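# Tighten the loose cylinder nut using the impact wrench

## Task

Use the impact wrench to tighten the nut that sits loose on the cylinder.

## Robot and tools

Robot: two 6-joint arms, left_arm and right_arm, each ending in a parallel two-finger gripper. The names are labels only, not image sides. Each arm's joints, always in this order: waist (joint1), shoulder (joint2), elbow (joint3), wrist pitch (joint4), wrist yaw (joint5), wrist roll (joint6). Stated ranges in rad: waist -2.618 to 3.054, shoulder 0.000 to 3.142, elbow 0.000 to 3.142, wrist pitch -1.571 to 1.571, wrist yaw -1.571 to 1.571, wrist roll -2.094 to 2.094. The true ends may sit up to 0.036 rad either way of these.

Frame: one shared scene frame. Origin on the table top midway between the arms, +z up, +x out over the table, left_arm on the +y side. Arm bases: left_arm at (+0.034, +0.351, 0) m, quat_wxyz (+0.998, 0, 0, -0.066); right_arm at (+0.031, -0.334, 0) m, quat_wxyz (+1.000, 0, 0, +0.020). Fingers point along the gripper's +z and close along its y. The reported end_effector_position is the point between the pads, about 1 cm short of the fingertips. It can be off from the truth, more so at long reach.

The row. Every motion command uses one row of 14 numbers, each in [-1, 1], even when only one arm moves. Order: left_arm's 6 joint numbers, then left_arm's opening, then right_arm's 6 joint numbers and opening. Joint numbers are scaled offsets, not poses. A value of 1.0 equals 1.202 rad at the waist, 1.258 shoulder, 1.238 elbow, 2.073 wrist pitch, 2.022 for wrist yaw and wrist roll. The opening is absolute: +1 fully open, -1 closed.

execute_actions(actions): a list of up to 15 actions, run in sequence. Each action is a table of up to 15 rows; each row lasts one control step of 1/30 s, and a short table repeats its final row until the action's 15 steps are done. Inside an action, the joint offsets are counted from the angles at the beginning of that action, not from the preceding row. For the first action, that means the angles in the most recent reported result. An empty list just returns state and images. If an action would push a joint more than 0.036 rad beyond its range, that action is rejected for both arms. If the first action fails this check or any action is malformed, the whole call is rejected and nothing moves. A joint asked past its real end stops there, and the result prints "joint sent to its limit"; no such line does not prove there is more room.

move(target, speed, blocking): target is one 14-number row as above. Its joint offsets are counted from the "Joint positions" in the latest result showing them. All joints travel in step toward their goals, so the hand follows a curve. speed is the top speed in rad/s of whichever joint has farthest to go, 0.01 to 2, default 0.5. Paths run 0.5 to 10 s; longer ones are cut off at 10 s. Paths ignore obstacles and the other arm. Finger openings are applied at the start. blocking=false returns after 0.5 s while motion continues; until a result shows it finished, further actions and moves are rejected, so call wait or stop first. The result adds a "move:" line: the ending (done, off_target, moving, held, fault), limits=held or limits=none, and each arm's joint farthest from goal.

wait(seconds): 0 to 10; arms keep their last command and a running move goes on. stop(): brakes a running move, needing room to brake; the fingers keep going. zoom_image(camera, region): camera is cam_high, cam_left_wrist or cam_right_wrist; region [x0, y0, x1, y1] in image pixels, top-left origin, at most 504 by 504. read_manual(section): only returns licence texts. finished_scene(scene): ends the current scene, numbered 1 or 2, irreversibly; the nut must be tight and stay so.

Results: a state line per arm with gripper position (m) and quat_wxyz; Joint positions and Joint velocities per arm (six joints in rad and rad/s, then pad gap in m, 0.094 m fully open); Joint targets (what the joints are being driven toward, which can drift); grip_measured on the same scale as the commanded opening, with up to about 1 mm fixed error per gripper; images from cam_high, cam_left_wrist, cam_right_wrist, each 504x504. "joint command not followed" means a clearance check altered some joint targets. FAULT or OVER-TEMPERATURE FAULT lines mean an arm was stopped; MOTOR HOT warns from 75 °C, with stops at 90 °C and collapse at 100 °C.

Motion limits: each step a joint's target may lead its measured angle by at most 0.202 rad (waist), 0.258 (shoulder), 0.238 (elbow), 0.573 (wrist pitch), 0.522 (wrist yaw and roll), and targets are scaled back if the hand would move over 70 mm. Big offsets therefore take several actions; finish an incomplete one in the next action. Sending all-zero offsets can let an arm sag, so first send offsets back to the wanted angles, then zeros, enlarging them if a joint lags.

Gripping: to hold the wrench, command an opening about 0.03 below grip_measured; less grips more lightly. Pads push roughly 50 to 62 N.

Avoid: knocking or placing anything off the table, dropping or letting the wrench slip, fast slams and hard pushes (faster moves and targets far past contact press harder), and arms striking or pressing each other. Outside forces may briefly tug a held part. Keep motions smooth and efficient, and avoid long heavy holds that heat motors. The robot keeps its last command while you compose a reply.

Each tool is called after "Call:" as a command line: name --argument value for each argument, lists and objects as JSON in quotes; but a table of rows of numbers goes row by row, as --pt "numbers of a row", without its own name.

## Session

Call:
execute_actions --actions '[]'

Scene clock: 0.00 s.
left_arm: end_effector_position=(+0.2930, +0.2712, +0.1989) grip_measured=+1.000 end_effector_quat_wxyz=(+0.176, +0.508, +0.824, +0.178) | right_arm: end_effector_position=(+0.3229, -0.1973, +0.1470) grip_measured=+1.000 end_effector_quat_wxyz=(-0.228, +0.832, -0.419, +0.282)
Joint names: [waist, shoulder, elbow, wrist pitch, wrist yaw, wrist roll]
Joint positions: left_arm=[-0.391  1.22   1.193 -1.163 -0.342  0.647  0.094] | right_arm=[ 0.52   1.14   0.792 -0.511  0.232 -1.735  0.094]
Joint velocities: left_arm=[ 0.007 -0.007 -0.007  0.007 -0.022  0.022  0.   ] | right_arm=[-0.002  0.022  0.017  0.022  0.066  0.095  0.   ]
Motor temperatures (°C, as the motors report them): left_arm=[17 21 20 25 19 19] | right_arm=[17 30 22 18 23 18]
Joint targets: left_arm=[-0.391 1.211 1.206 -1.155 -0.344 0.642] | right_arm=[0.520 1.136 0.795 -0.526 0.230 -1.732]
camera_calibration (this result's frames):
cam_left_wrist: T_world_to_cam=[[-0.717308, -0.462008, -0.521553, 0.442799], [-0.648352, 0.716725, 0.256799, -0.00295936], [0.255167, 0.522354, -0.813656, 0.0426845], [0, 0, 0, 1]] pos_world=[0.304813, 0.184402, 0.266434]
cam_right_wrist: T_world_to_cam=[[0.478976, 0.65911, 0.579789, -0.114293], [-0.0466254, -0.640447, 0.766585, -0.224419], [0.876589, -0.394209, -0.276028, -0.216524], [0, 0, 0, 1]] pos_world=[0.234082, -0.153753, 0.178535]

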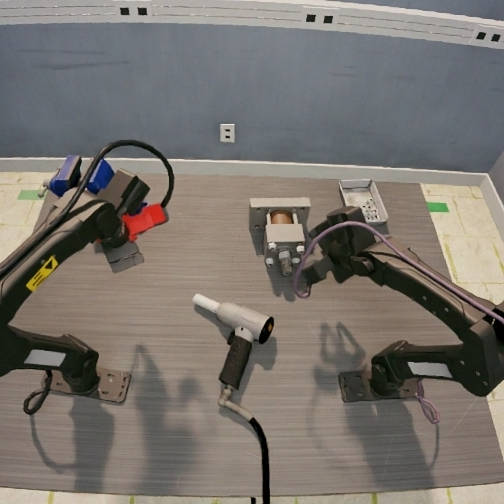

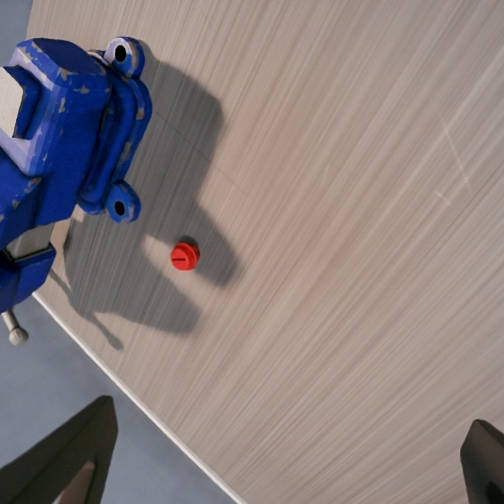

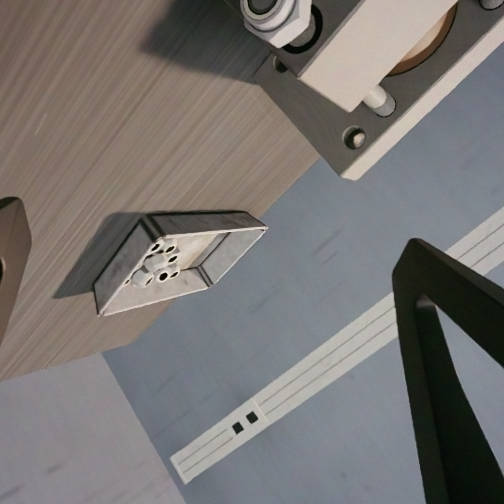

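Call:
move --target '[0.4,-0.3,-0.2,0.1,0.17,-0.32,1,0.25,0.0,0.3,-0.2,-0.11,0.43,0.6]' --speed 1.0

Scene clock: 7.53 s.
left_arm: end_effector_position=(+0.2776, +0.3397, +0.2098) grip_measured=+1.000 end_effector_quat_wxyz=(+0.338, +0.028, +0.941, -0.005) | right_arm: end_effector_position=(+0.2375, -0.1015, +0.2266) grip_measured=+0.602 end_effector_quat_wxyz=(-0.334, +0.714, -0.615, +0.013)
Joint names: [waist, shoulder, elbow, wrist pitch, wrist yaw, wrist roll]
Joint positions: left_arm=[ 0.08   0.86   0.954 -0.975 -0.005  0.007  0.094] | right_arm=[ 0.811  1.14   1.145 -0.895  0.019 -0.875  0.075]
Joint velocities: left_arm=[-0.017 -0.022  0.002  0.007  0.051 -0.051  0.   ] | right_arm=[-0.002 -0.032  0.002 -0.022  0.007  0.022  0.001]
Motor temperatures (°C, as the motors report them): left_arm=[17 22 21 26 19 19] | right_arm=[17 29 23 19 22 18]
Joint targets: left_arm=[0.090 0.843 0.945 -0.955 0.002 -0.000] | right_arm=[0.821 1.140 1.164 -0.925 0.010 -0.866]
move: off_target (right_arm); limits=none; left_arm: farthest joint: the wrist pitch, 0.020 radians from its target (0.207 radians at the start); right_arm: farthest joint: the wrist pitch, 0.031 radians from its target (0.415 radians at the start)
camera_calibration (this result's frames):
cam_left_wrist: T_world_to_cam=[[0.0283016, -0.999336, -0.0229535, 0.339967], [-0.974723, -0.022499, -0.222282, 0.377389], [0.221618, 0.0286642, -0.974712, 0.230558], [0, 0, 0, 1]] pos_world=[0.307132, 0.341623, 0.316418]
cam_right_wrist: T_world_to_cam=[[0.817921, 0.144274, 0.556948, -0.310222], [-0.0358073, -0.953405, 0.299559, -0.156544], [0.574216, -0.264959, -0.774644, 0.116071], [0, 0, 0, 1]] pos_world=[0.181482, -0.0737388, 0.309585]

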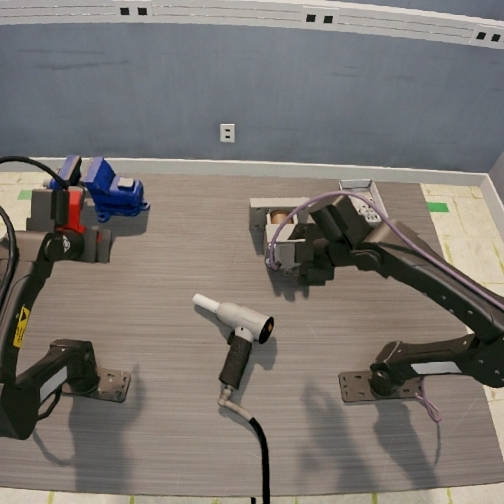

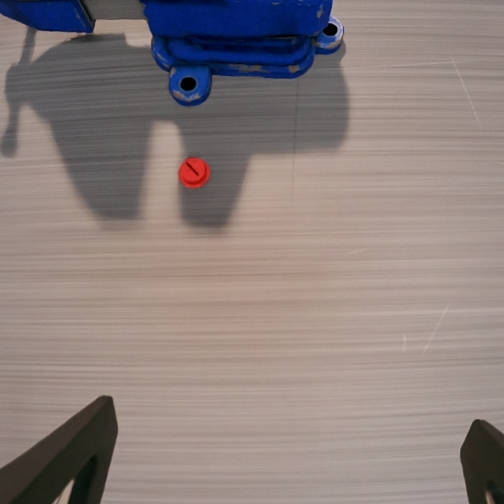

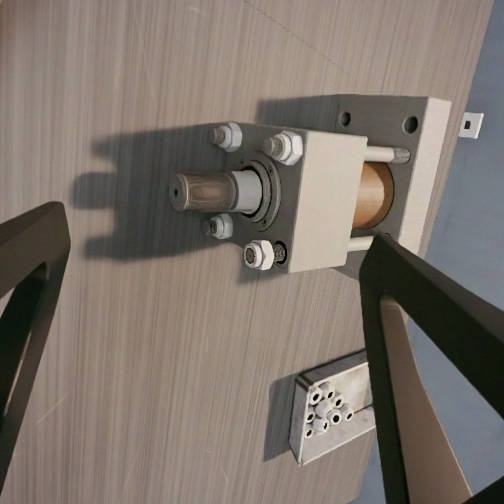

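Call:
move --target '[0,0,0,0,0,0,1,-0.53,0.3,0.35,-0.1,-0.01,0.66,1]' --speed 1.2

Call:
move --target '[0,0,0,0,0,0,1,0,0.565,0.55,-0.2,0,0.665,1]' --speed 1.2

Scene clock: 23.00 s.
left_arm: end_effector_position=(+0.2775, +0.3396, +0.2098) grip_measured=+1.000 end_effector_quat_wxyz=(+0.338, +0.028, +0.941, -0.006) | right_arm: end_effector_position=(+0.3950, -0.2513, +0.2427) grip_measured=+1.000 end_effector_quat_wxyz=(+0.256, +0.112, +0.956, +0.088)
Joint names: [waist, shoulder, elbow, wrist pitch, wrist yaw, wrist roll]
Joint positions: left_arm=[ 0.08   0.86   0.954 -0.976 -0.004  0.007  0.094] | right_arm=[ 0.181  1.503  1.556 -1.074  0.004  0.454  0.094]
Joint velocities: left_arm=[ 0.007  0.012 -0.007 -0.066  0.022 -0.022  0.   ] | right_arm=[ 0.007 -0.012  0.007 -0.037  0.022  0.037 -0.   ]
Motor temperatures (°C, as the motors report them): left_arm=[17 22 21 28 19 19] | right_arm=[17 29 24 20 22 18]
Joint targets: left_arm=[0.080 0.860 0.954 -0.975 -0.005 0.007] | right_arm=[0.174 1.518 1.578 -1.102 -0.002 0.460]
move: off_target (right_arm); limits=none; left_arm: farthest joint: the wrist pitch, 0.001 radians from its target (0.000 radians at the start); right_arm: farthest joint: the wrist pitch, 0.028 radians from its target (0.207 radians at the start)
camera_calibration (this result's frames):
cam_left_wrist: T_world_to_cam=[[0.0283437, -0.999346, -0.0224493, 0.33979], [-0.974812, -0.0226637, -0.221873, 0.377295], [0.221219, 0.0281726, -0.974817, 0.230818], [0, 0, 0, 1]] pos_world=[0.307099, 0.341616, 0.316345]
cam_right_wrist: T_world_to_cam=[[-0.050197, -0.98875, -0.140906, -0.198864], [-0.97385, 0.0171559, 0.226544, 0.333552], [-0.221578, 0.148593, -0.963755, 0.462499], [0, 0, 0, 1]] pos_world=[0.417327, -0.271073, 0.342151]

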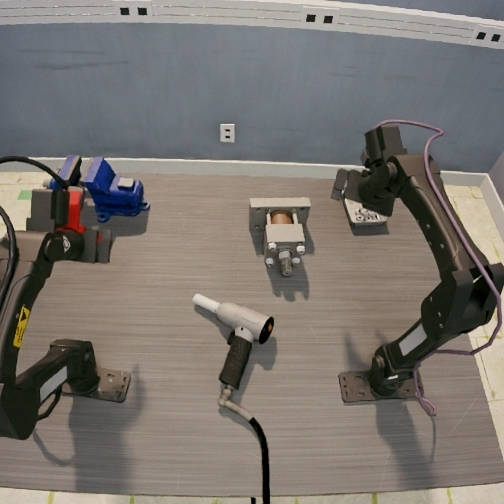

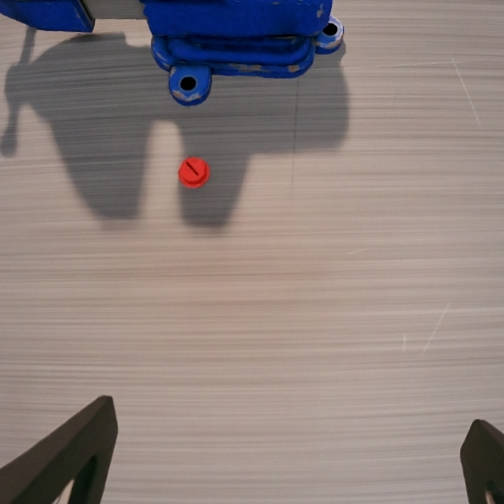

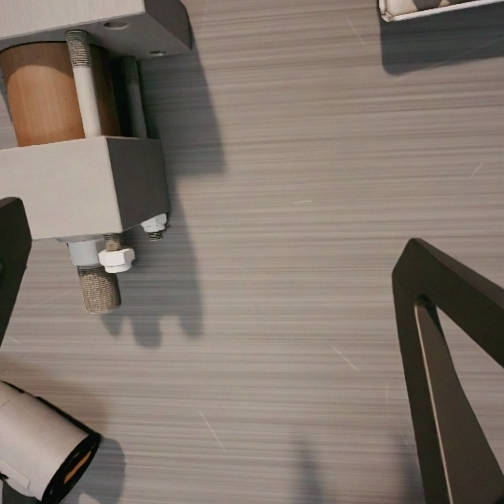

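Scene clock: 25.10 s.
left_arm: end_effector_position=(+0.2775, +0.3396, +0.2097) grip_measured=+1.000 end_effector_quat_wxyz=(+0.338, +0.028, +0.941, -0.006) | right_arm: end_effector_position=(+0.4702, -0.2343, +0.1464) grip_measured=+1.000 end_effector_quat_wxyz=(+0.033, +0.706, +0.706, +0.049)
Joint names: [waist, shoulder, elbow, wrist pitch, wrist yaw, wrist roll]
Joint positions: left_arm=[ 0.08   0.86   0.954 -0.976 -0.004  0.007  0.094] | right_arm=[ 0.181  2.207  2.216 -1.462  0.004  1.793  0.094]
Joint velocities: left_arm=[-0.007 -0.007 -0.012  0.022  0.007  0.051  0.   ] | right_arm=[ 0.007 -0.007  0.002 -0.007 -0.007  0.022 -0.   ]
Motor temperatures (°C, as the motors report them): left_arm=[17 22 21 28 19 19] | right_arm=[17 29 24 20 22 18]
Joint targets: left_arm=[0.080 0.860 0.954 -0.976 -0.004 0.007] | right_arm=[0.181 2.214 2.236 -1.489 0.004 1.799]
move: off_target (right_arm); limits=none; left_arm: farthest joint: the waist, 0.000 radians from its target (0.000 radians at the start); right_arm: farthest joint: the wrist pitch, 0.027 radians from its target (0.414 radians at the start)
camera_calibration (this result's frames):
cam_left_wrist: T_world_to_cam=[[0.0283351, -0.999346, -0.0224804, 0.339803], [-0.974897, -0.0226592, -0.221502, 0.377154], [0.220848, 0.0281924, -0.974901, 0.230889], [0, 0, 0, 1]] pos_world=[0.307067, 0.341617, 0.316273]
cam_right_wrist: T_world_to_cam=[[-0.983862, -0.146618, -0.102563, 0.438818], [-0.176628, 0.704171, 0.68771, 0.146951], [-0.0286092, 0.694727, -0.718704, 0.385219], [0, 0, 0, 1]] pos_world=[0.468712, -0.306762, 0.220805]

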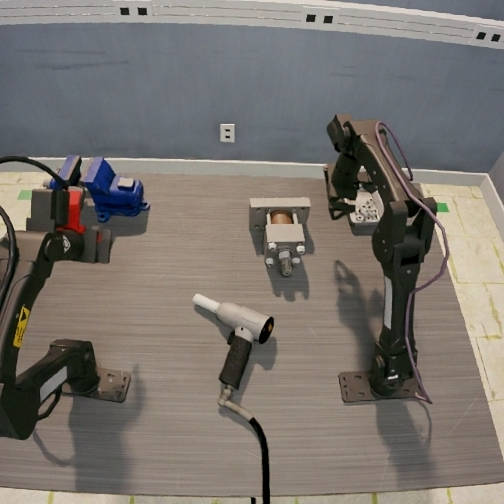

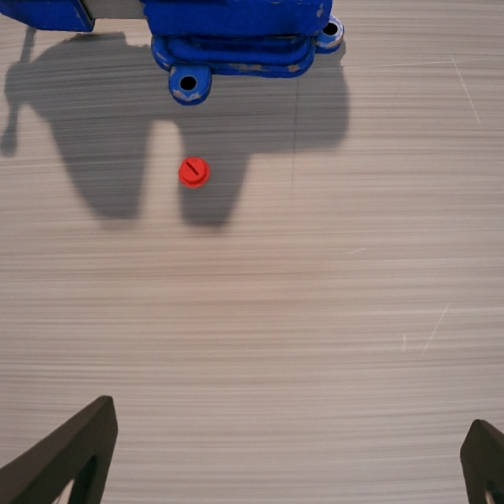

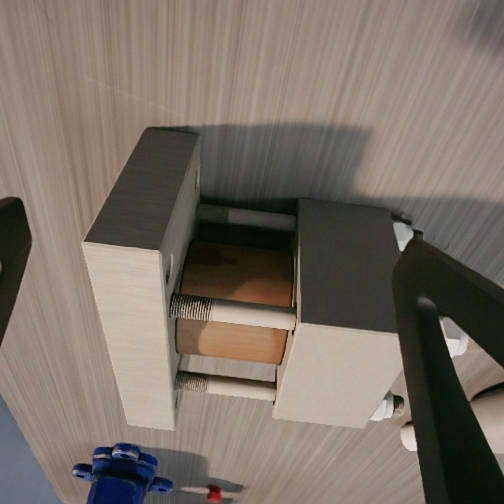

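Call:
move --target '[0,0,0,0,0,0,1,0.02,0,-0.315,0.163,0,0,1]' --speed 0.6

Scene clock: 30.47 s.
left_arm: end_effector_position=(+0.2773, +0.3396, +0.2096) grip_measured=+1.000 end_effector_quat_wxyz=(+0.337, +0.028, +0.941, -0.006) | right_arm: end_effector_position=(+0.4622, -0.2294, +0.0509) grip_measured=+1.000 end_effector_quat_wxyz=(+0.020, +0.702, +0.712, +0.028)
Joint names: [waist, shoulder, elbow, wrist pitch, wrist yaw, wrist roll]
Joint positions: left_arm=[ 0.08   0.86   0.954 -0.977 -0.004  0.007  0.094] | right_arm=[ 0.196  2.206  1.837 -1.133  0.004  1.793  0.094]
Joint velocities: left_arm=[-0.002 -0.002 -0.012 -0.037 -0.066 -0.037  0.   ] | right_arm=[-0.002  0.002  0.017 -0.022 -0.022 -0.037  0.001]
Motor temperatures (°C, as the motors report them): left_arm=[17 21 21 28 19 19] | right_arm=[17 31 24 19 22 18]
Joint targets: left_arm=[0.080 0.860 0.954 -0.976 -0.004 0.007] | right_arm=[0.205 2.207 1.826 -1.124 0.004 1.793]
move: done; limits=none; left_arm: farthest joint: the wrist pitch, 0.001 radians from its target (0.000 radians at the start); right_arm: farthest joint: the elbow, 0.011 radians from its target (0.390 radians at the start)
camera_calibration (this result's frames):
cam_left_wrist: T_world_to_cam=[[0.028318, -0.999345, -0.0225425, 0.33983], [-0.975065, -0.0226502, -0.22076, 0.376873], [0.220105, 0.0282319, -0.975068, 0.231031], [0, 0, 0, 1]] pos_world=[0.307002, 0.341621, 0.31613]
cam_right_wrist: T_world_to_cam=[[-0.985432, -0.161387, -0.0536398, 0.416729], [-0.153632, 0.709484, 0.687772, 0.198332], [-0.0729412, 0.685994, -0.723942, 0.331632], [0, 0, 0, 1]] pos_world=[0.465318, -0.300955, 0.126029]

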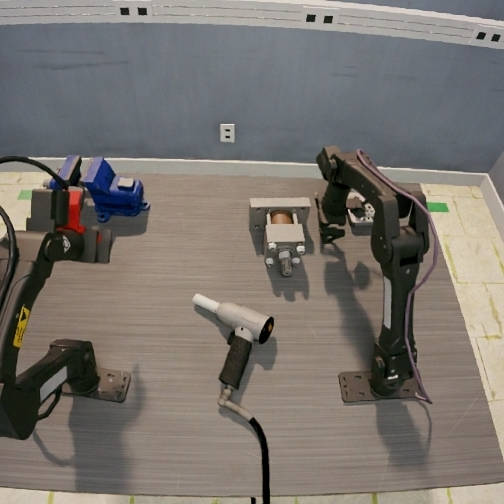

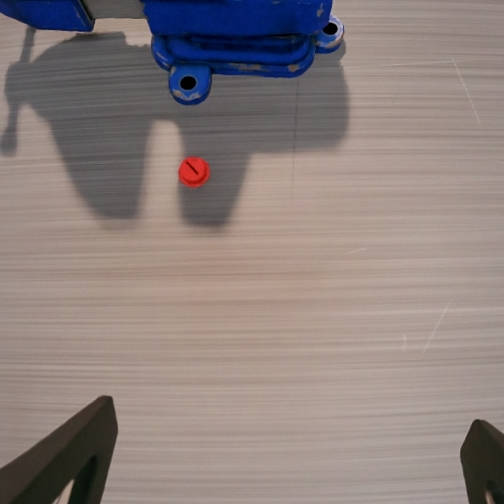

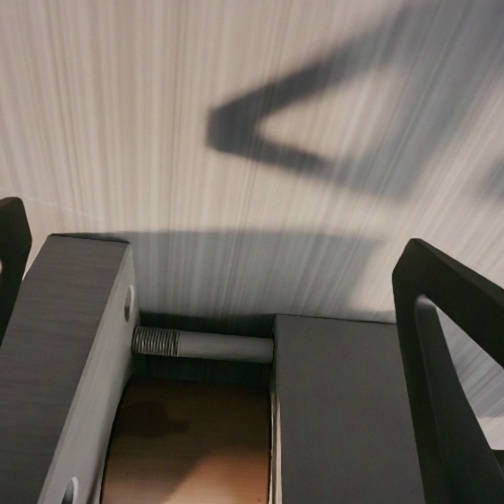

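Call:
move --target '[0,0,0,0,0,0,1,0.29,0,0,0,0,0.14,1]' --speed 0.12

Scene clock: 37.67 s.
left_arm: end_effector_position=(+0.2772, +0.3396, +0.2095) grip_measured=+1.000 end_effector_quat_wxyz=(+0.337, +0.028, +0.941, -0.006) | right_arm: end_effector_position=(+0.4486, -0.1995, +0.0766) grip_measured=+1.000 end_effector_quat_wxyz=(+0.170, +0.732, +0.660, -0.018)
Joint names: [waist, shoulder, elbow, wrist pitch, wrist yaw, wrist roll]
Joint positions: left_arm=[ 0.08   0.86   0.954 -0.977 -0.004  0.007  0.094] | right_arm=[ 0.403  2.167  1.837 -1.176  0.338  2.107  0.094]
Joint velocities: left_arm=[-0.002  0.007 -0.002 -0.037  0.007 -0.007  0.   ] | right_arm=[-0.007 -0.002 -0.027 -0.037 -0.037  0.037  0.   ]
Motor temperatures (°C, as the motors report them): left_arm=[17 21 21 28 19 19] | right_arm=[18 32 23 19 22 18]
Joint targets: left_arm=[0.080 0.860 0.954 -0.977 -0.004 0.007] | right_arm=[0.506 2.196 1.837 -1.145 0.094 2.085]
move: off_target (right_arm); limits=none; left_arm: farthest joint: the waist, 0.000 radians from its target (0.000 radians at the start); right_arm: farthest joint: the wrist yaw, 0.334 radians from its target (0.000 radians at the start)
camera_calibration (this result's frames):
cam_left_wrist: T_world_to_cam=[[0.0283094, -0.999344, -0.0225736, 0.339843], [-0.975149, -0.0226458, -0.220389, 0.376733], [0.219734, 0.0282517, -0.975151, 0.231102], [0, 0, 0, 1]] pos_world=[0.306969, 0.341623, 0.316059]
cam_right_wrist: T_world_to_cam=[[-0.983009, -0.0665045, -0.171089, 0.436335], [-0.137264, 0.885154, 0.444591, 0.203741], [0.121873, 0.460521, -0.879242, 0.208309], [0, 0, 0, 1]] pos_world=[0.4315, -0.247255, 0.167225]

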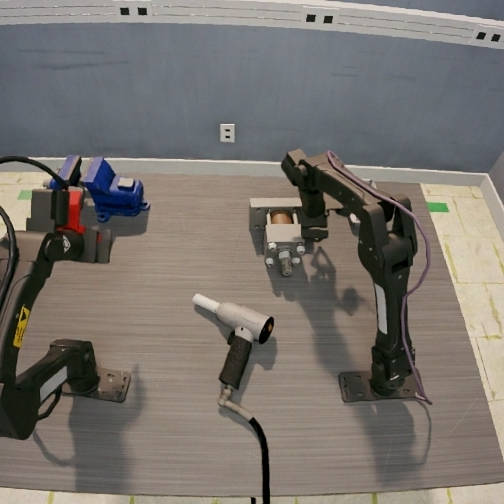

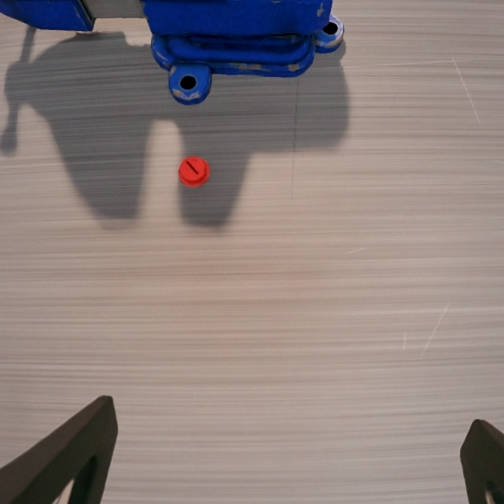

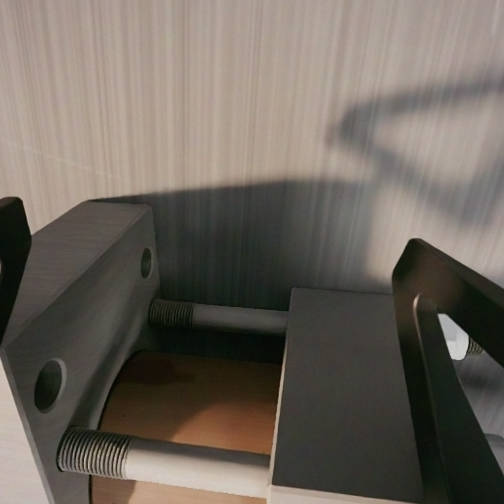

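Call:
move --target '[0,0,0,0,0,0,1,-0.14,-0.1,0.1,-0.1,-0.167,-0.1,1]' --speed 0.5

Call:
move --target '[0,0,0,0,0,0,1,0.1,-0.25,0,0,0,-0.4,0.6]' --speed 1.2

Scene clock: 43.67 s.
left_arm: end_effector_position=(+0.2772, +0.3396, +0.2095) grip_measured=+1.000 end_effector_quat_wxyz=(+0.337, +0.028, +0.941, -0.006) | right_arm: end_effector_position=(+0.4333, -0.2177, +0.1389) grip_measured=+1.000 end_effector_quat_wxyz=(+0.026, +0.727, +0.684, +0.047)
Joint names: [waist, shoulder, elbow, wrist pitch, wrist yaw, wrist roll]
Joint positions: left_arm=[ 0.08   0.86   0.954 -0.978 -0.004  0.007  0.094] | right_arm=[ 0.239  2.052  1.944 -1.355  0.003  1.912  0.094]
Joint velocities: left_arm=[-0.017  0.027  0.012 -0.007 -0.007  0.007  0.   ] | right_arm=[-0.002  0.012  0.007  0.11   0.022 -0.037  0.   ]
Motor temperatures (°C, as the motors report them): left_arm=[17 21 21 28 19 19] | right_arm=[18 33 23 19 24 18]
Joint targets: left_arm=[0.080 0.860 0.954 -0.977 -0.004 0.007] | right_arm=[0.234 2.041 1.961 -1.383 0.001 1.905]
move: off_target (right_arm); limits=none; left_arm: farthest joint: the wrist pitch, 0.001 radians from its target (0.000 radians at the start); right_arm: farthest joint: the wrist pitch, 0.028 radians from its target (0.207 radians at the start)
camera_calibration (this result's frames):
cam_left_wrist: T_world_to_cam=[[0.0283008, -0.999344, -0.0226046, 0.339856], [-0.975233, -0.0226413, -0.220018, 0.376592], [0.219362, 0.0282715, -0.975234, 0.231173], [0, 0, 0, 1]] pos_world=[0.306936, 0.341624, 0.315987]
cam_right_wrist: T_world_to_cam=[[-0.992127, -0.0860298, -0.091008, 0.419348], [-0.125163, 0.705714, 0.697354, 0.110604], [0.00423245, 0.703254, -0.710926, 0.353746], [0, 0, 0, 1]] pos_world=[0.428393, -0.290752, 0.212521]

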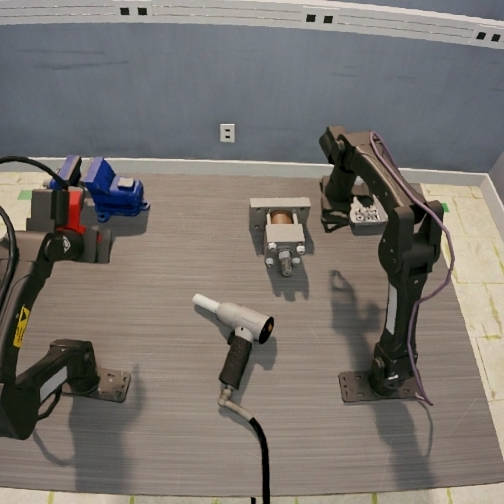

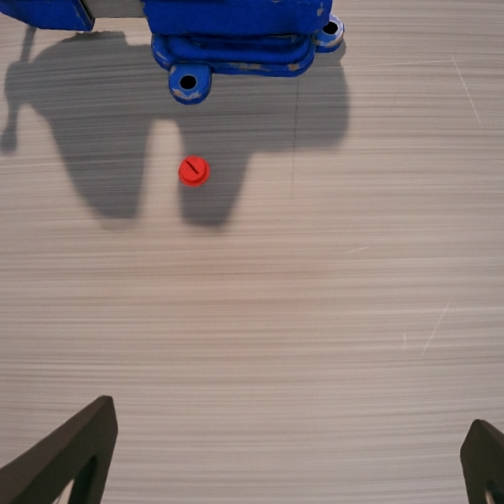

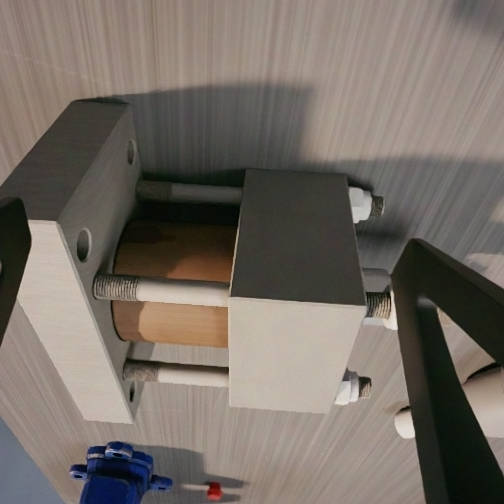

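Scene clock: 45.33 s.
left_arm: end_effector_position=(+0.2771, +0.3396, +0.2094) grip_measured=+1.000 end_effector_quat_wxyz=(+0.337, +0.028, +0.941, -0.006) | right_arm: end_effector_position=(+0.3954, -0.1830, +0.2576) grip_measured=+0.602 end_effector_quat_wxyz=(+0.151, +0.345, +0.916, +0.139)
Joint names: [waist, shoulder, elbow, wrist pitch, wrist yaw, wrist roll]
Joint positions: left_arm=[ 0.08   0.86   0.954 -0.978 -0.004  0.007  0.094] | right_arm=[ 0.35   1.747  1.944 -1.355  0.003  1.111  0.075]
Joint velocities: left_arm=[-0.007  0.002 -0.002 -0.037  0.051 -0.051  0.   ] | right_arm=[ 0.007  0.012  0.007  0.066 -0.051  0.007 -0.001]
Motor temperatures (°C, as the motors report them): left_arm=[17 21 22 28 19 19] | right_arm=[18 33 23 19 23 18]
Joint targets: left_arm=[0.080 0.860 0.954 -0.977 -0.004 0.007] | right_arm=[0.359 1.737 1.944 -1.355 0.003 1.103]
move: done; limits=none; left_arm: farthest joint: the waist, 0.000 radians from its target (0.000 radians at the start); right_arm: farthest joint: the shoulder, 0.010 radians from its target (0.314 radians at the start)
camera_calibration (this result's frames):
cam_left_wrist: T_world_to_cam=[[0.0282922, -0.999343, -0.0226357, 0.33987], [-0.975317, -0.0226368, -0.219647, 0.376452], [0.218991, 0.0282912, -0.975317, 0.231244], [0, 0, 0, 1]] pos_world=[0.306904, 0.341626, 0.315916]
cam_right_wrist: T_world_to_cam=[[-0.483334, -0.817353, -0.313563, 0.117931], [-0.828644, 0.311613, 0.465023, 0.264438], [-0.282378, 0.484593, -0.827908, 0.517383], [0, 0, 0, 1]] pos_world=[0.422223, -0.236732, 0.342354]

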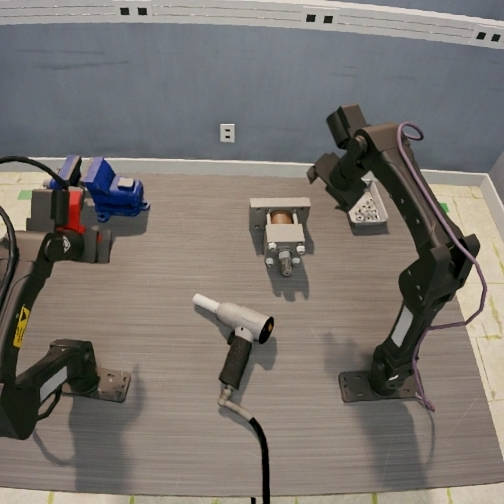

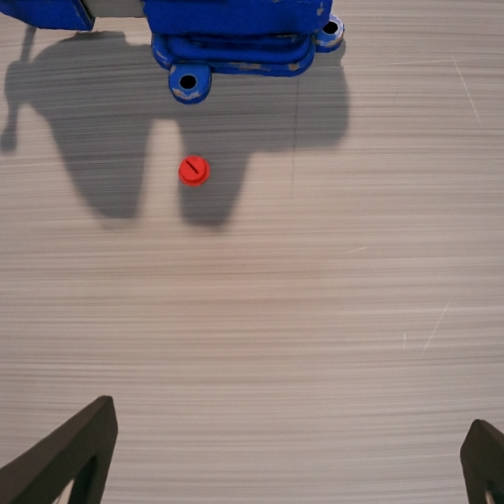

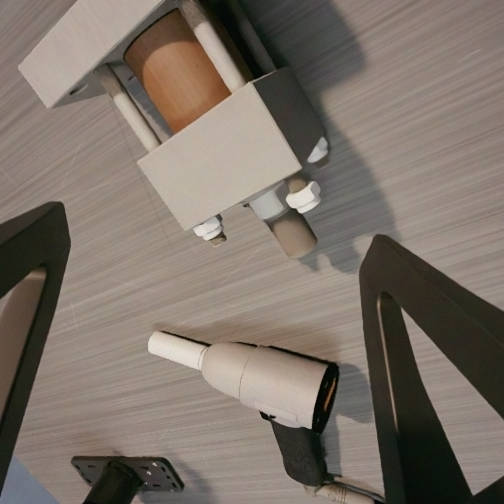

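Call:
move --target '[0,0,0,0,0,0,1,0.606,0.341,0.103,-0.06,0,-0.479,0.6]' --speed 1.0

Scene clock: 51.53 s.
left_arm: end_effector_position=(+0.2770, +0.3396, +0.2093) grip_measured=+1.000 end_effector_quat_wxyz=(+0.337, +0.028, +0.941, -0.006) | right_arm: end_effector_position=(+0.2091, +0.0431, +0.1175) grip_measured=+0.602 end_effector_quat_wxyz=(-0.005, -0.469, +0.883, -0.003)
Joint names: [waist, shoulder, elbow, wrist pitch, wrist yaw, wrist roll]
Joint positions: left_arm=[ 0.08   0.86   0.954 -0.979 -0.004  0.007  0.094] | right_arm=[ 1.086  2.172  2.05  -1.46  -0.     0.149  0.075]
Joint velocities: left_arm=[ 0.007 -0.012  0.007 -0.007 -0.007 -0.007  0.   ] | right_arm=[-0.002  0.007 -0.007  0.007 -0.037  0.022 -0.   ]
Motor temperatures (°C, as the motors report them): left_arm=[17 21 22 28 19 19] | right_arm=[18 33 23 19 23 18]
Joint targets: left_arm=[0.080 0.860 0.954 -0.978 -0.004 0.007] | right_arm=[1.079 2.176 2.072 -1.479 0.003 0.143]
move: off_target (right_arm); limits=none; left_arm: farthest joint: the wrist pitch, 0.001 radians from its target (0.000 radians at the start); right_arm: farthest joint: the elbow, 0.022 radians from its target (0.128 radians at the start)
camera_calibration (this result's frames):
cam_left_wrist: T_world_to_cam=[[0.0282749, -0.999342, -0.0226978, 0.339896], [-0.975484, -0.0226279, -0.218905, 0.37617], [0.218247, 0.0283308, -0.975482, 0.231386], [0, 0, 0, 1]] pos_world=[0.306838, 0.34163, 0.315773]
cam_right_wrist: T_world_to_cam=[[0.902597, -0.430221, 0.0151258, -0.176405], [-0.31849, -0.643722, 0.695835, 0.0121739], [-0.289626, -0.632876, -0.718042, 0.275982], [0, 0, 0, 1]] pos_world=[0.243032, 0.106606, 0.192364]

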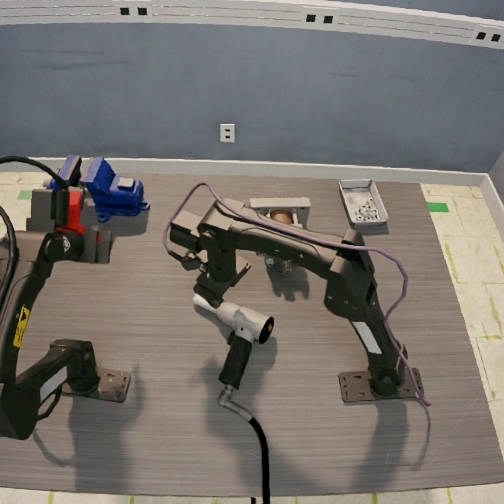

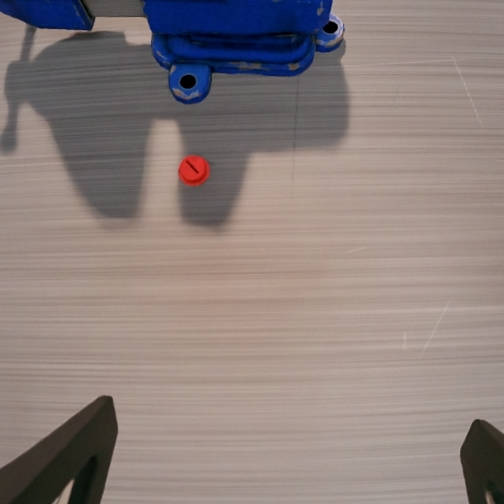

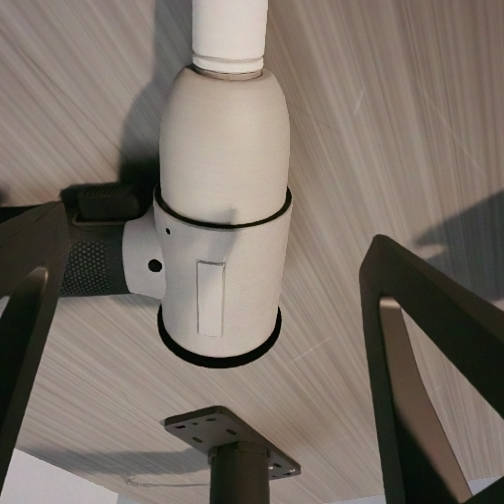

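Call:
move --target '[0,0,0,0,0,0,1,0.017,-0.043,-0.35,0.192,0,-0.038,0.6]' --speed 0.5

Call:
execute_actions --actions '[[[0,0,0,0,0,0,1,0,0,0,0,0,0,0.25]],[[0,0,0,0,0,0,1,0,0,0,0,0,0,0.06]]]'

Scene clock: 58.90 s.
left_arm: end_effector_position=(+0.2769, +0.3397, +0.2092) grip_measured=+1.000 end_effector_quat_wxyz=(+0.336, +0.028, +0.941, -0.006) | right_arm: end_effector_position=(+0.1981, +0.0300, +0.0247) grip_measured=+0.602 end_effector_quat_wxyz=(-0.008, -0.505, +0.863, -0.006)
Joint names: [waist, shoulder, elbow, wrist pitch, wrist yaw, wrist roll]
Joint positions: left_arm=[ 0.08   0.86   0.954 -0.979 -0.004  0.007  0.094] | right_arm=[ 1.096  2.141  1.629 -1.078 -0.     0.078  0.075]
Joint velocities: left_arm=[-0.017 -0.022 -0.007 -0.022  0.022 -0.007  0.   ] | right_arm=[-0.007 -0.002  0.017  0.007  0.022  0.037 -0.001]
Motor temperatures (°C, as the motors report them): left_arm=[17 21 22 28 19 19] | right_arm=[18 34 23 19 22 18]
Joint targets: left_arm=[0.080 0.860 0.954 -0.979 -0.004 0.007] | right_arm=[1.106 2.118 1.616 -1.062 -0.000 0.072]
move: off_target (right_arm); limits=none; left_arm: farthest joint: the waist, 0.000 radians from its target (0.000 radians at the start); right_arm: farthest joint: the shoulder, 0.023 radians from its target (0.054 radians at the start)
camera_calibration (this result's frames):
cam_left_wrist: T_world_to_cam=[[0.0282663, -0.999342, -0.0227288, 0.33991], [-0.975567, -0.0226235, -0.218534, 0.37603], [0.217876, 0.0283506, -0.975565, 0.231456], [0, 0, 0, 1]] pos_world=[0.306806, 0.341631, 0.315702]
cam_right_wrist: T_world_to_cam=[[0.934732, -0.355088, 0.0137343, -0.179325], [-0.261964, -0.662447, 0.701811, 0.0540562], [-0.240107, -0.659603, -0.71223, 0.188708], [0, 0, 0, 1]] pos_world=[0.227091, 0.0966057, 0.0989292]

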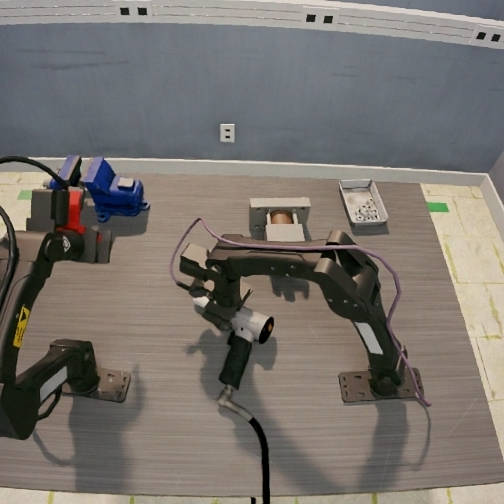

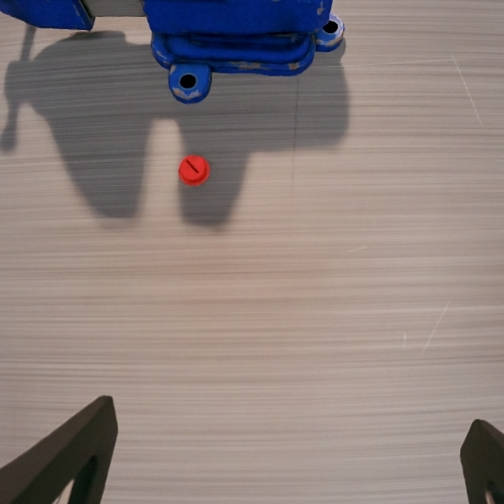

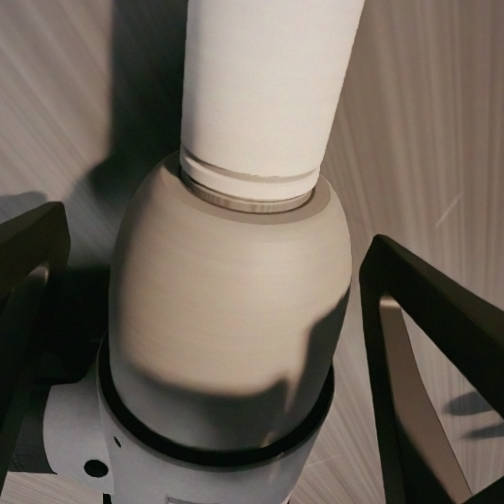

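Scene clock: 59.90 s.
left_arm: end_effector_position=(+0.2767, +0.3397, +0.2091) grip_measured=+1.000 end_effector_quat_wxyz=(+0.336, +0.028, +0.941, -0.006) | right_arm: end_effector_position=(+0.1998, +0.0293, +0.0247) grip_measured=+0.107 end_effector_quat_wxyz=(-0.006, -0.505, +0.863, -0.009)
Joint names: [waist, shoulder, elbow, wrist pitch, wrist yaw, wrist roll]
Joint positions: left_arm=[ 0.08   0.86   0.954 -0.98  -0.004  0.007  0.094] | right_arm=[ 1.096  2.141  1.629 -1.078  0.008  0.078  0.052]
Joint velocities: left_arm=[-0.012  0.007 -0.002 -0.037  0.066 -0.007  0.   ] | right_arm=[ 0.007 -0.002 -0.007 -0.022  0.007  0.007 -0.002]
Motor temperatures (°C, as the motors report them): left_arm=[17 21 22 28 19 19] | right_arm=[18 34 23 19 22 18]
Joint targets: left_arm=[0.080 0.860 0.954 -0.979 -0.004 0.007] | right_arm=[1.097 2.141 1.629 -1.078 0.000 0.078]
camera_calibration (this result's frames):
cam_left_wrist: T_world_to_cam=[[0.0282489, -0.999341, -0.0227909, 0.339936], [-0.975733, -0.0226147, -0.217791, 0.375748], [0.217133, 0.0283902, -0.975729, 0.231598], [0, 0, 0, 1]] pos_world=[0.30674, 0.341635, 0.315559]
cam_right_wrist: T_world_to_cam=[[0.934654, -0.354871, 0.0220874, -0.181318], [-0.267189, -0.660017, 0.702131, 0.0549435], [-0.234588, -0.662151, -0.711705, 0.187565], [0, 0, 0, 1]] pos_world=[0.228151, 0.0961151, 0.098918]

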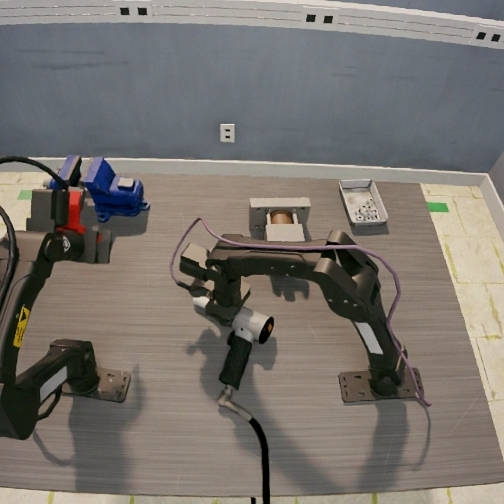

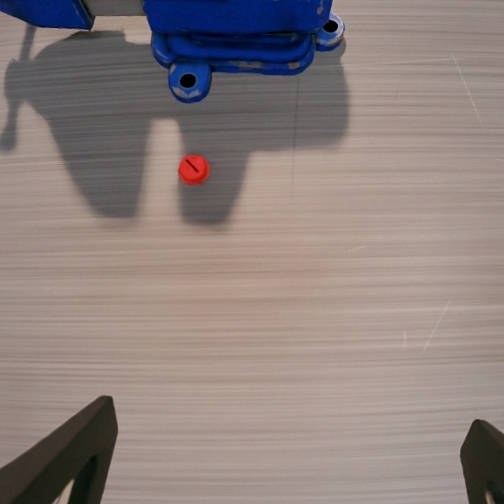

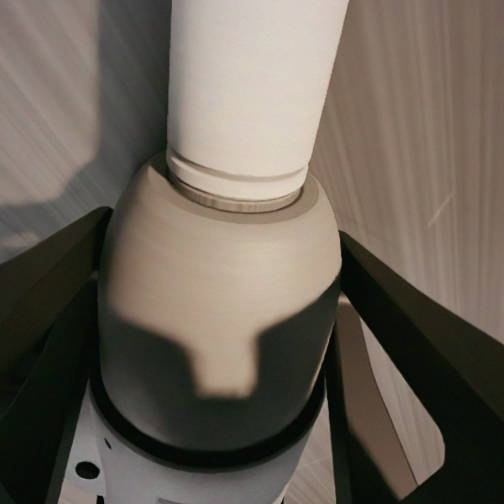

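Call:
execute_actions --actions '[]'

Scene clock: 71.07 s.
left_arm: end_effector_position=(+0.2767, +0.3397, +0.2091) grip_measured=+1.000 end_effector_quat_wxyz=(+0.336, +0.028, +0.941, -0.006) | right_arm: end_effector_position=(+0.1998, +0.0293, +0.0247) grip_measured=+0.107 end_effector_quat_wxyz=(-0.006, -0.505, +0.863, -0.009)
Joint names: [waist, shoulder, elbow, wrist pitch, wrist yaw, wrist roll]
Joint positions: left_arm=[ 0.08   0.86   0.954 -0.98  -0.004  0.007  0.094] | right_arm=[ 1.096  2.141  1.629 -1.078  0.008  0.078  0.052]
Joint velocities: left_arm=[ 0.002 -0.012  0.012  0.007  0.007 -0.051  0.   ] | right_arm=[-0.002 -0.002  0.007  0.007  0.007 -0.022  0.001]
Motor temperatures (°C, as the motors report them): left_arm=[17 21 22 28 19 19] | right_arm=[18 34 23 19 22 18]
Joint targets: left_arm=[0.080 0.860 0.954 -0.979 -0.004 0.007] | right_arm=[1.097 2.141 1.629 -1.078 0.000 0.078]
camera_calibration (this result's frames):
cam_left_wrist: T_world_to_cam=[[0.0282489, -0.999341, -0.0227909, 0.339936], [-0.975733, -0.0226147, -0.217791, 0.375748], [0.217133, 0.0283902, -0.975729, 0.231598], [0, 0, 0, 1]] pos_world=[0.30674, 0.341635, 0.315559]
cam_right_wrist: T_world_to_cam=[[0.934654, -0.354871, 0.0220874, -0.181318], [-0.267189, -0.660017, 0.702131, 0.0549435], [-0.234588, -0.662151, -0.711705, 0.187565], [0, 0, 0, 1]] pos_world=[0.228151, 0.0961151, 0.098918]

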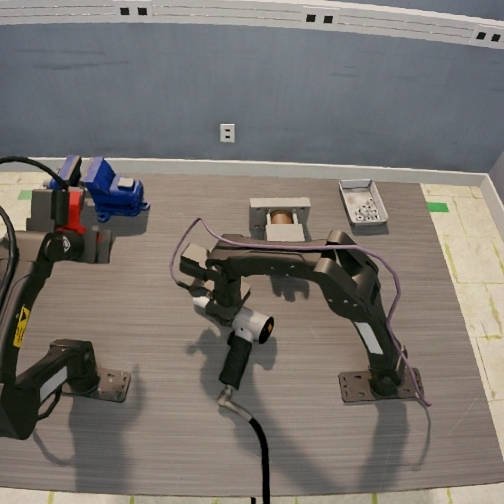

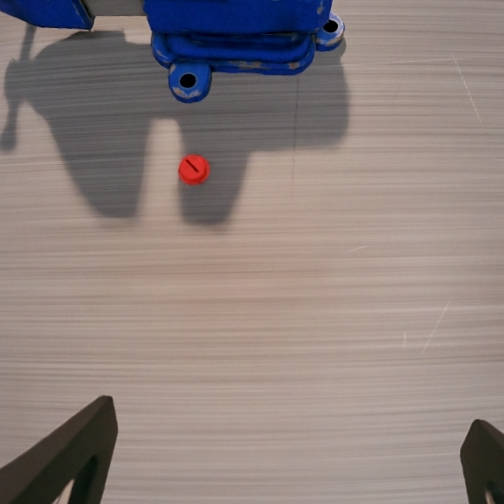

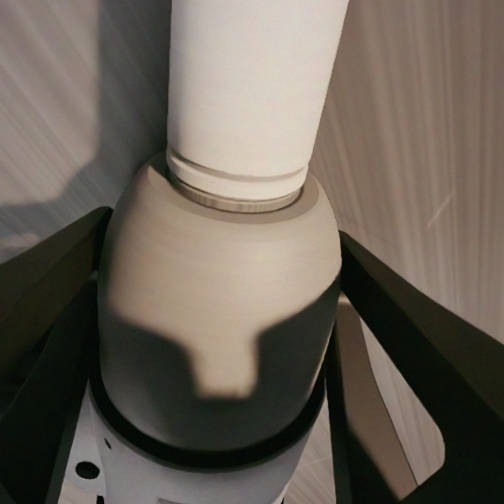

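Call:
move --target '[0,0,0,0,0,0,1, 0,0,0,0,0,0.74,0.06]' --speed 0.4

Scene clock: 77.13 s.
left_arm: end_effector_position=(+0.2766, +0.3397, +0.2090) grip_measured=+1.000 end_effector_quat_wxyz=(+0.336, +0.028, +0.942, -0.006) | right_arm: end_effector_position=(+0.1849, +0.0337, +0.0248) grip_measured=+0.107 end_effector_quat_wxyz=(-0.021, +0.103, +0.994, -0.008)
Joint names: [waist, shoulder, elbow, wrist pitch, wrist yaw, wrist roll]
Joint positions: left_arm=[ 0.08   0.86   0.954 -0.981 -0.004  0.007  0.094] | right_arm=[ 1.115  2.141  1.629 -1.086 -0.035  1.361  0.052]
Joint velocities: left_arm=[-0.002  0.002 -0.017 -0.081  0.051  0.007  0.   ] | right_arm=[-0.012 -0.002  0.007 -0.11   0.007 -0.022 -0.001]
Motor temperatures (°C, as the motors report them): left_arm=[17 21 22 28 19 19] | right_arm=[18 34 23 19 21 18]
Joint targets: left_arm=[0.080 0.860 0.954 -0.980 -0.004 0.007] | right_arm=[1.096 2.141 1.629 -1.078 0.008 1.574]
move: off_target (right_arm); limits=none; left_arm: farthest joint: the wrist pitch, 0.001 radians from its target (0.000 radians at the start); right_arm: farthest joint: the wrist roll, 0.213 radians from its target (1.497 radians at the start)
camera_calibration (this result's frames):
cam_left_wrist: T_world_to_cam=[[0.0282315, -0.99934, -0.0228529, 0.339963], [-0.975899, -0.0226058, -0.217049, 0.375467], [0.216389, 0.0284298, -0.975893, 0.231739], [0, 0, 0, 1]] pos_world=[0.306674, 0.341638, 0.315416]
cam_right_wrist: T_world_to_cam=[[-0.0566167, -0.99798, 0.0288285, 0.0389754], [-0.693651, 0.0600867, 0.717801, 0.10801], [-0.718083, 0.0206426, -0.695651, 0.253137], [0, 0, 0, 1]] pos_world=[0.258901, 0.0271814, 0.0974417]

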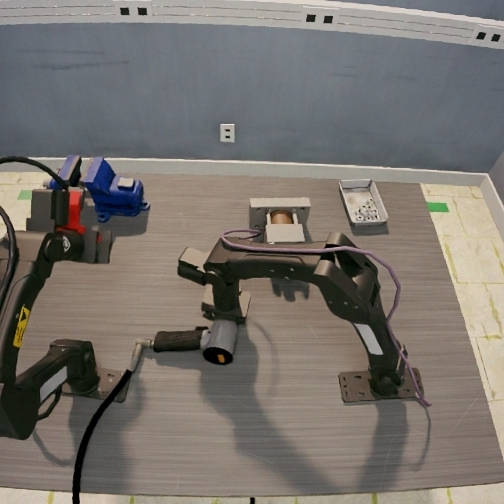

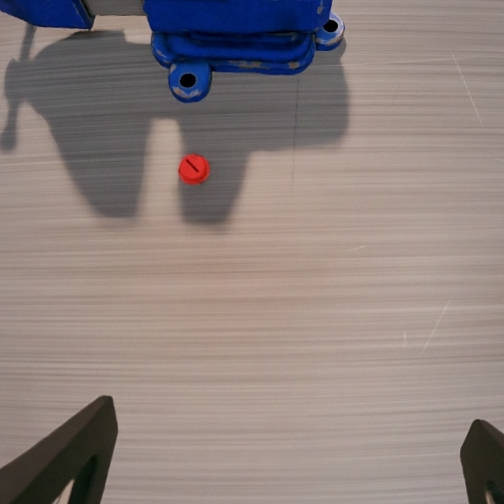

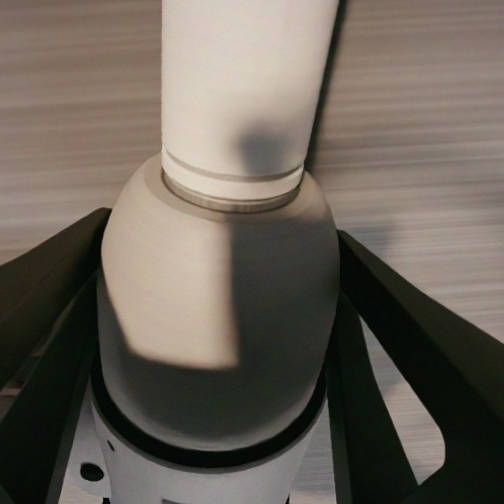

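Call:
move --target '[0,0,0,0,0,0,1, -0.016,0,0,0.004,0.02,0.205,0.06]' --speed 0.3

Scene clock: 81.37 s.
left_arm: end_effector_position=(+0.2765, +0.3397, +0.2089) grip_measured=+1.000 end_effector_quat_wxyz=(+0.336, +0.028, +0.942, -0.006) | right_arm: end_effector_position=(+0.1791, +0.0345, +0.0254) grip_measured=+0.107 end_effector_quat_wxyz=(-0.027, +0.179, +0.983, -0.011)
Joint names: [waist, shoulder, elbow, wrist pitch, wrist yaw, wrist roll]
Joint positions: left_arm=[ 0.08   0.86   0.954 -0.981 -0.004  0.007  0.094] | right_arm=[ 1.123  2.14   1.629 -1.093 -0.047  1.524  0.052]
Joint velocities: left_arm=[-0.007 -0.022 -0.012  0.007 -0.007  0.022  0.   ] | right_arm=[-0.017 -0.017  0.002  0.037 -0.139 -0.037  0.   ]
Motor temperatures (°C, as the motors report them): left_arm=[17 21 22 28 19 19] | right_arm=[18 34 23 19 21 20]
Joint targets: left_arm=[0.080 0.860 0.954 -0.981 -0.004 0.007] | right_arm=[1.095 2.141 1.629 -1.078 0.005 1.776]
move: off_target (right_arm); limits=none; left_arm: farthest joint: the waist, 0.000 radians from its target (0.000 radians at the start); right_arm: farthest joint: the wrist roll, 0.252 radians from its target (0.414 radians at the start)
camera_calibration (this result's frames):
cam_left_wrist: T_world_to_cam=[[0.0282228, -0.99934, -0.022884, 0.339976], [-0.975982, -0.0226014, -0.216678, 0.375326], [0.216017, 0.0284496, -0.975975, 0.231809], [0, 0, 0, 1]] pos_world=[0.306641, 0.34164, 0.315345]
cam_right_wrist: T_world_to_cam=[[-0.208522, -0.977263, 0.0384085, 0.0656953], [-0.667569, 0.170922, 0.724664, 0.0948389], [-0.714752, 0.125468, -0.688032, 0.244928], [0, 0, 0, 1]] pos_world=[0.252073, 0.0172608, 0.0972686]

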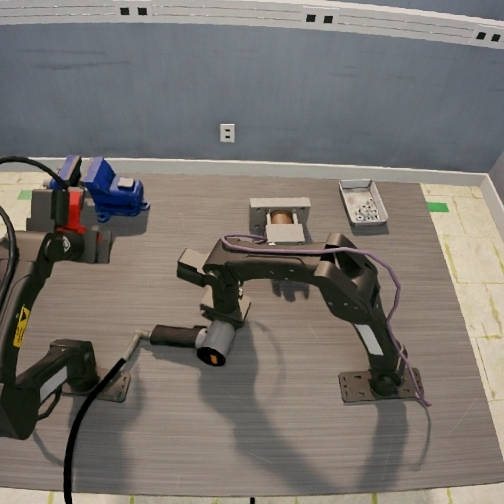

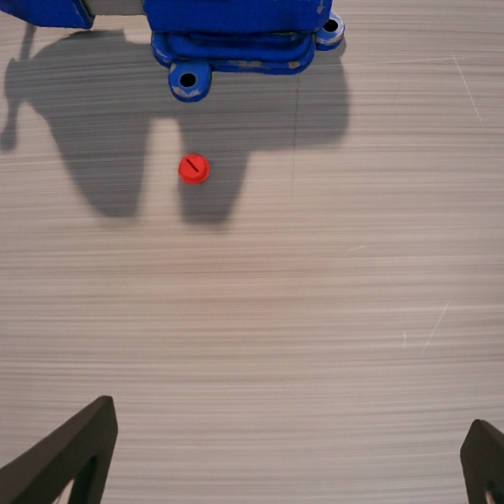

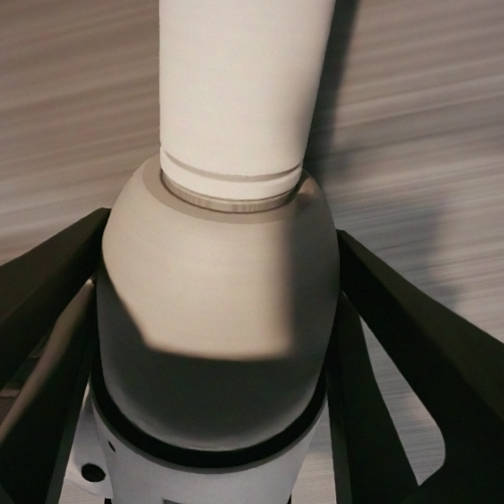

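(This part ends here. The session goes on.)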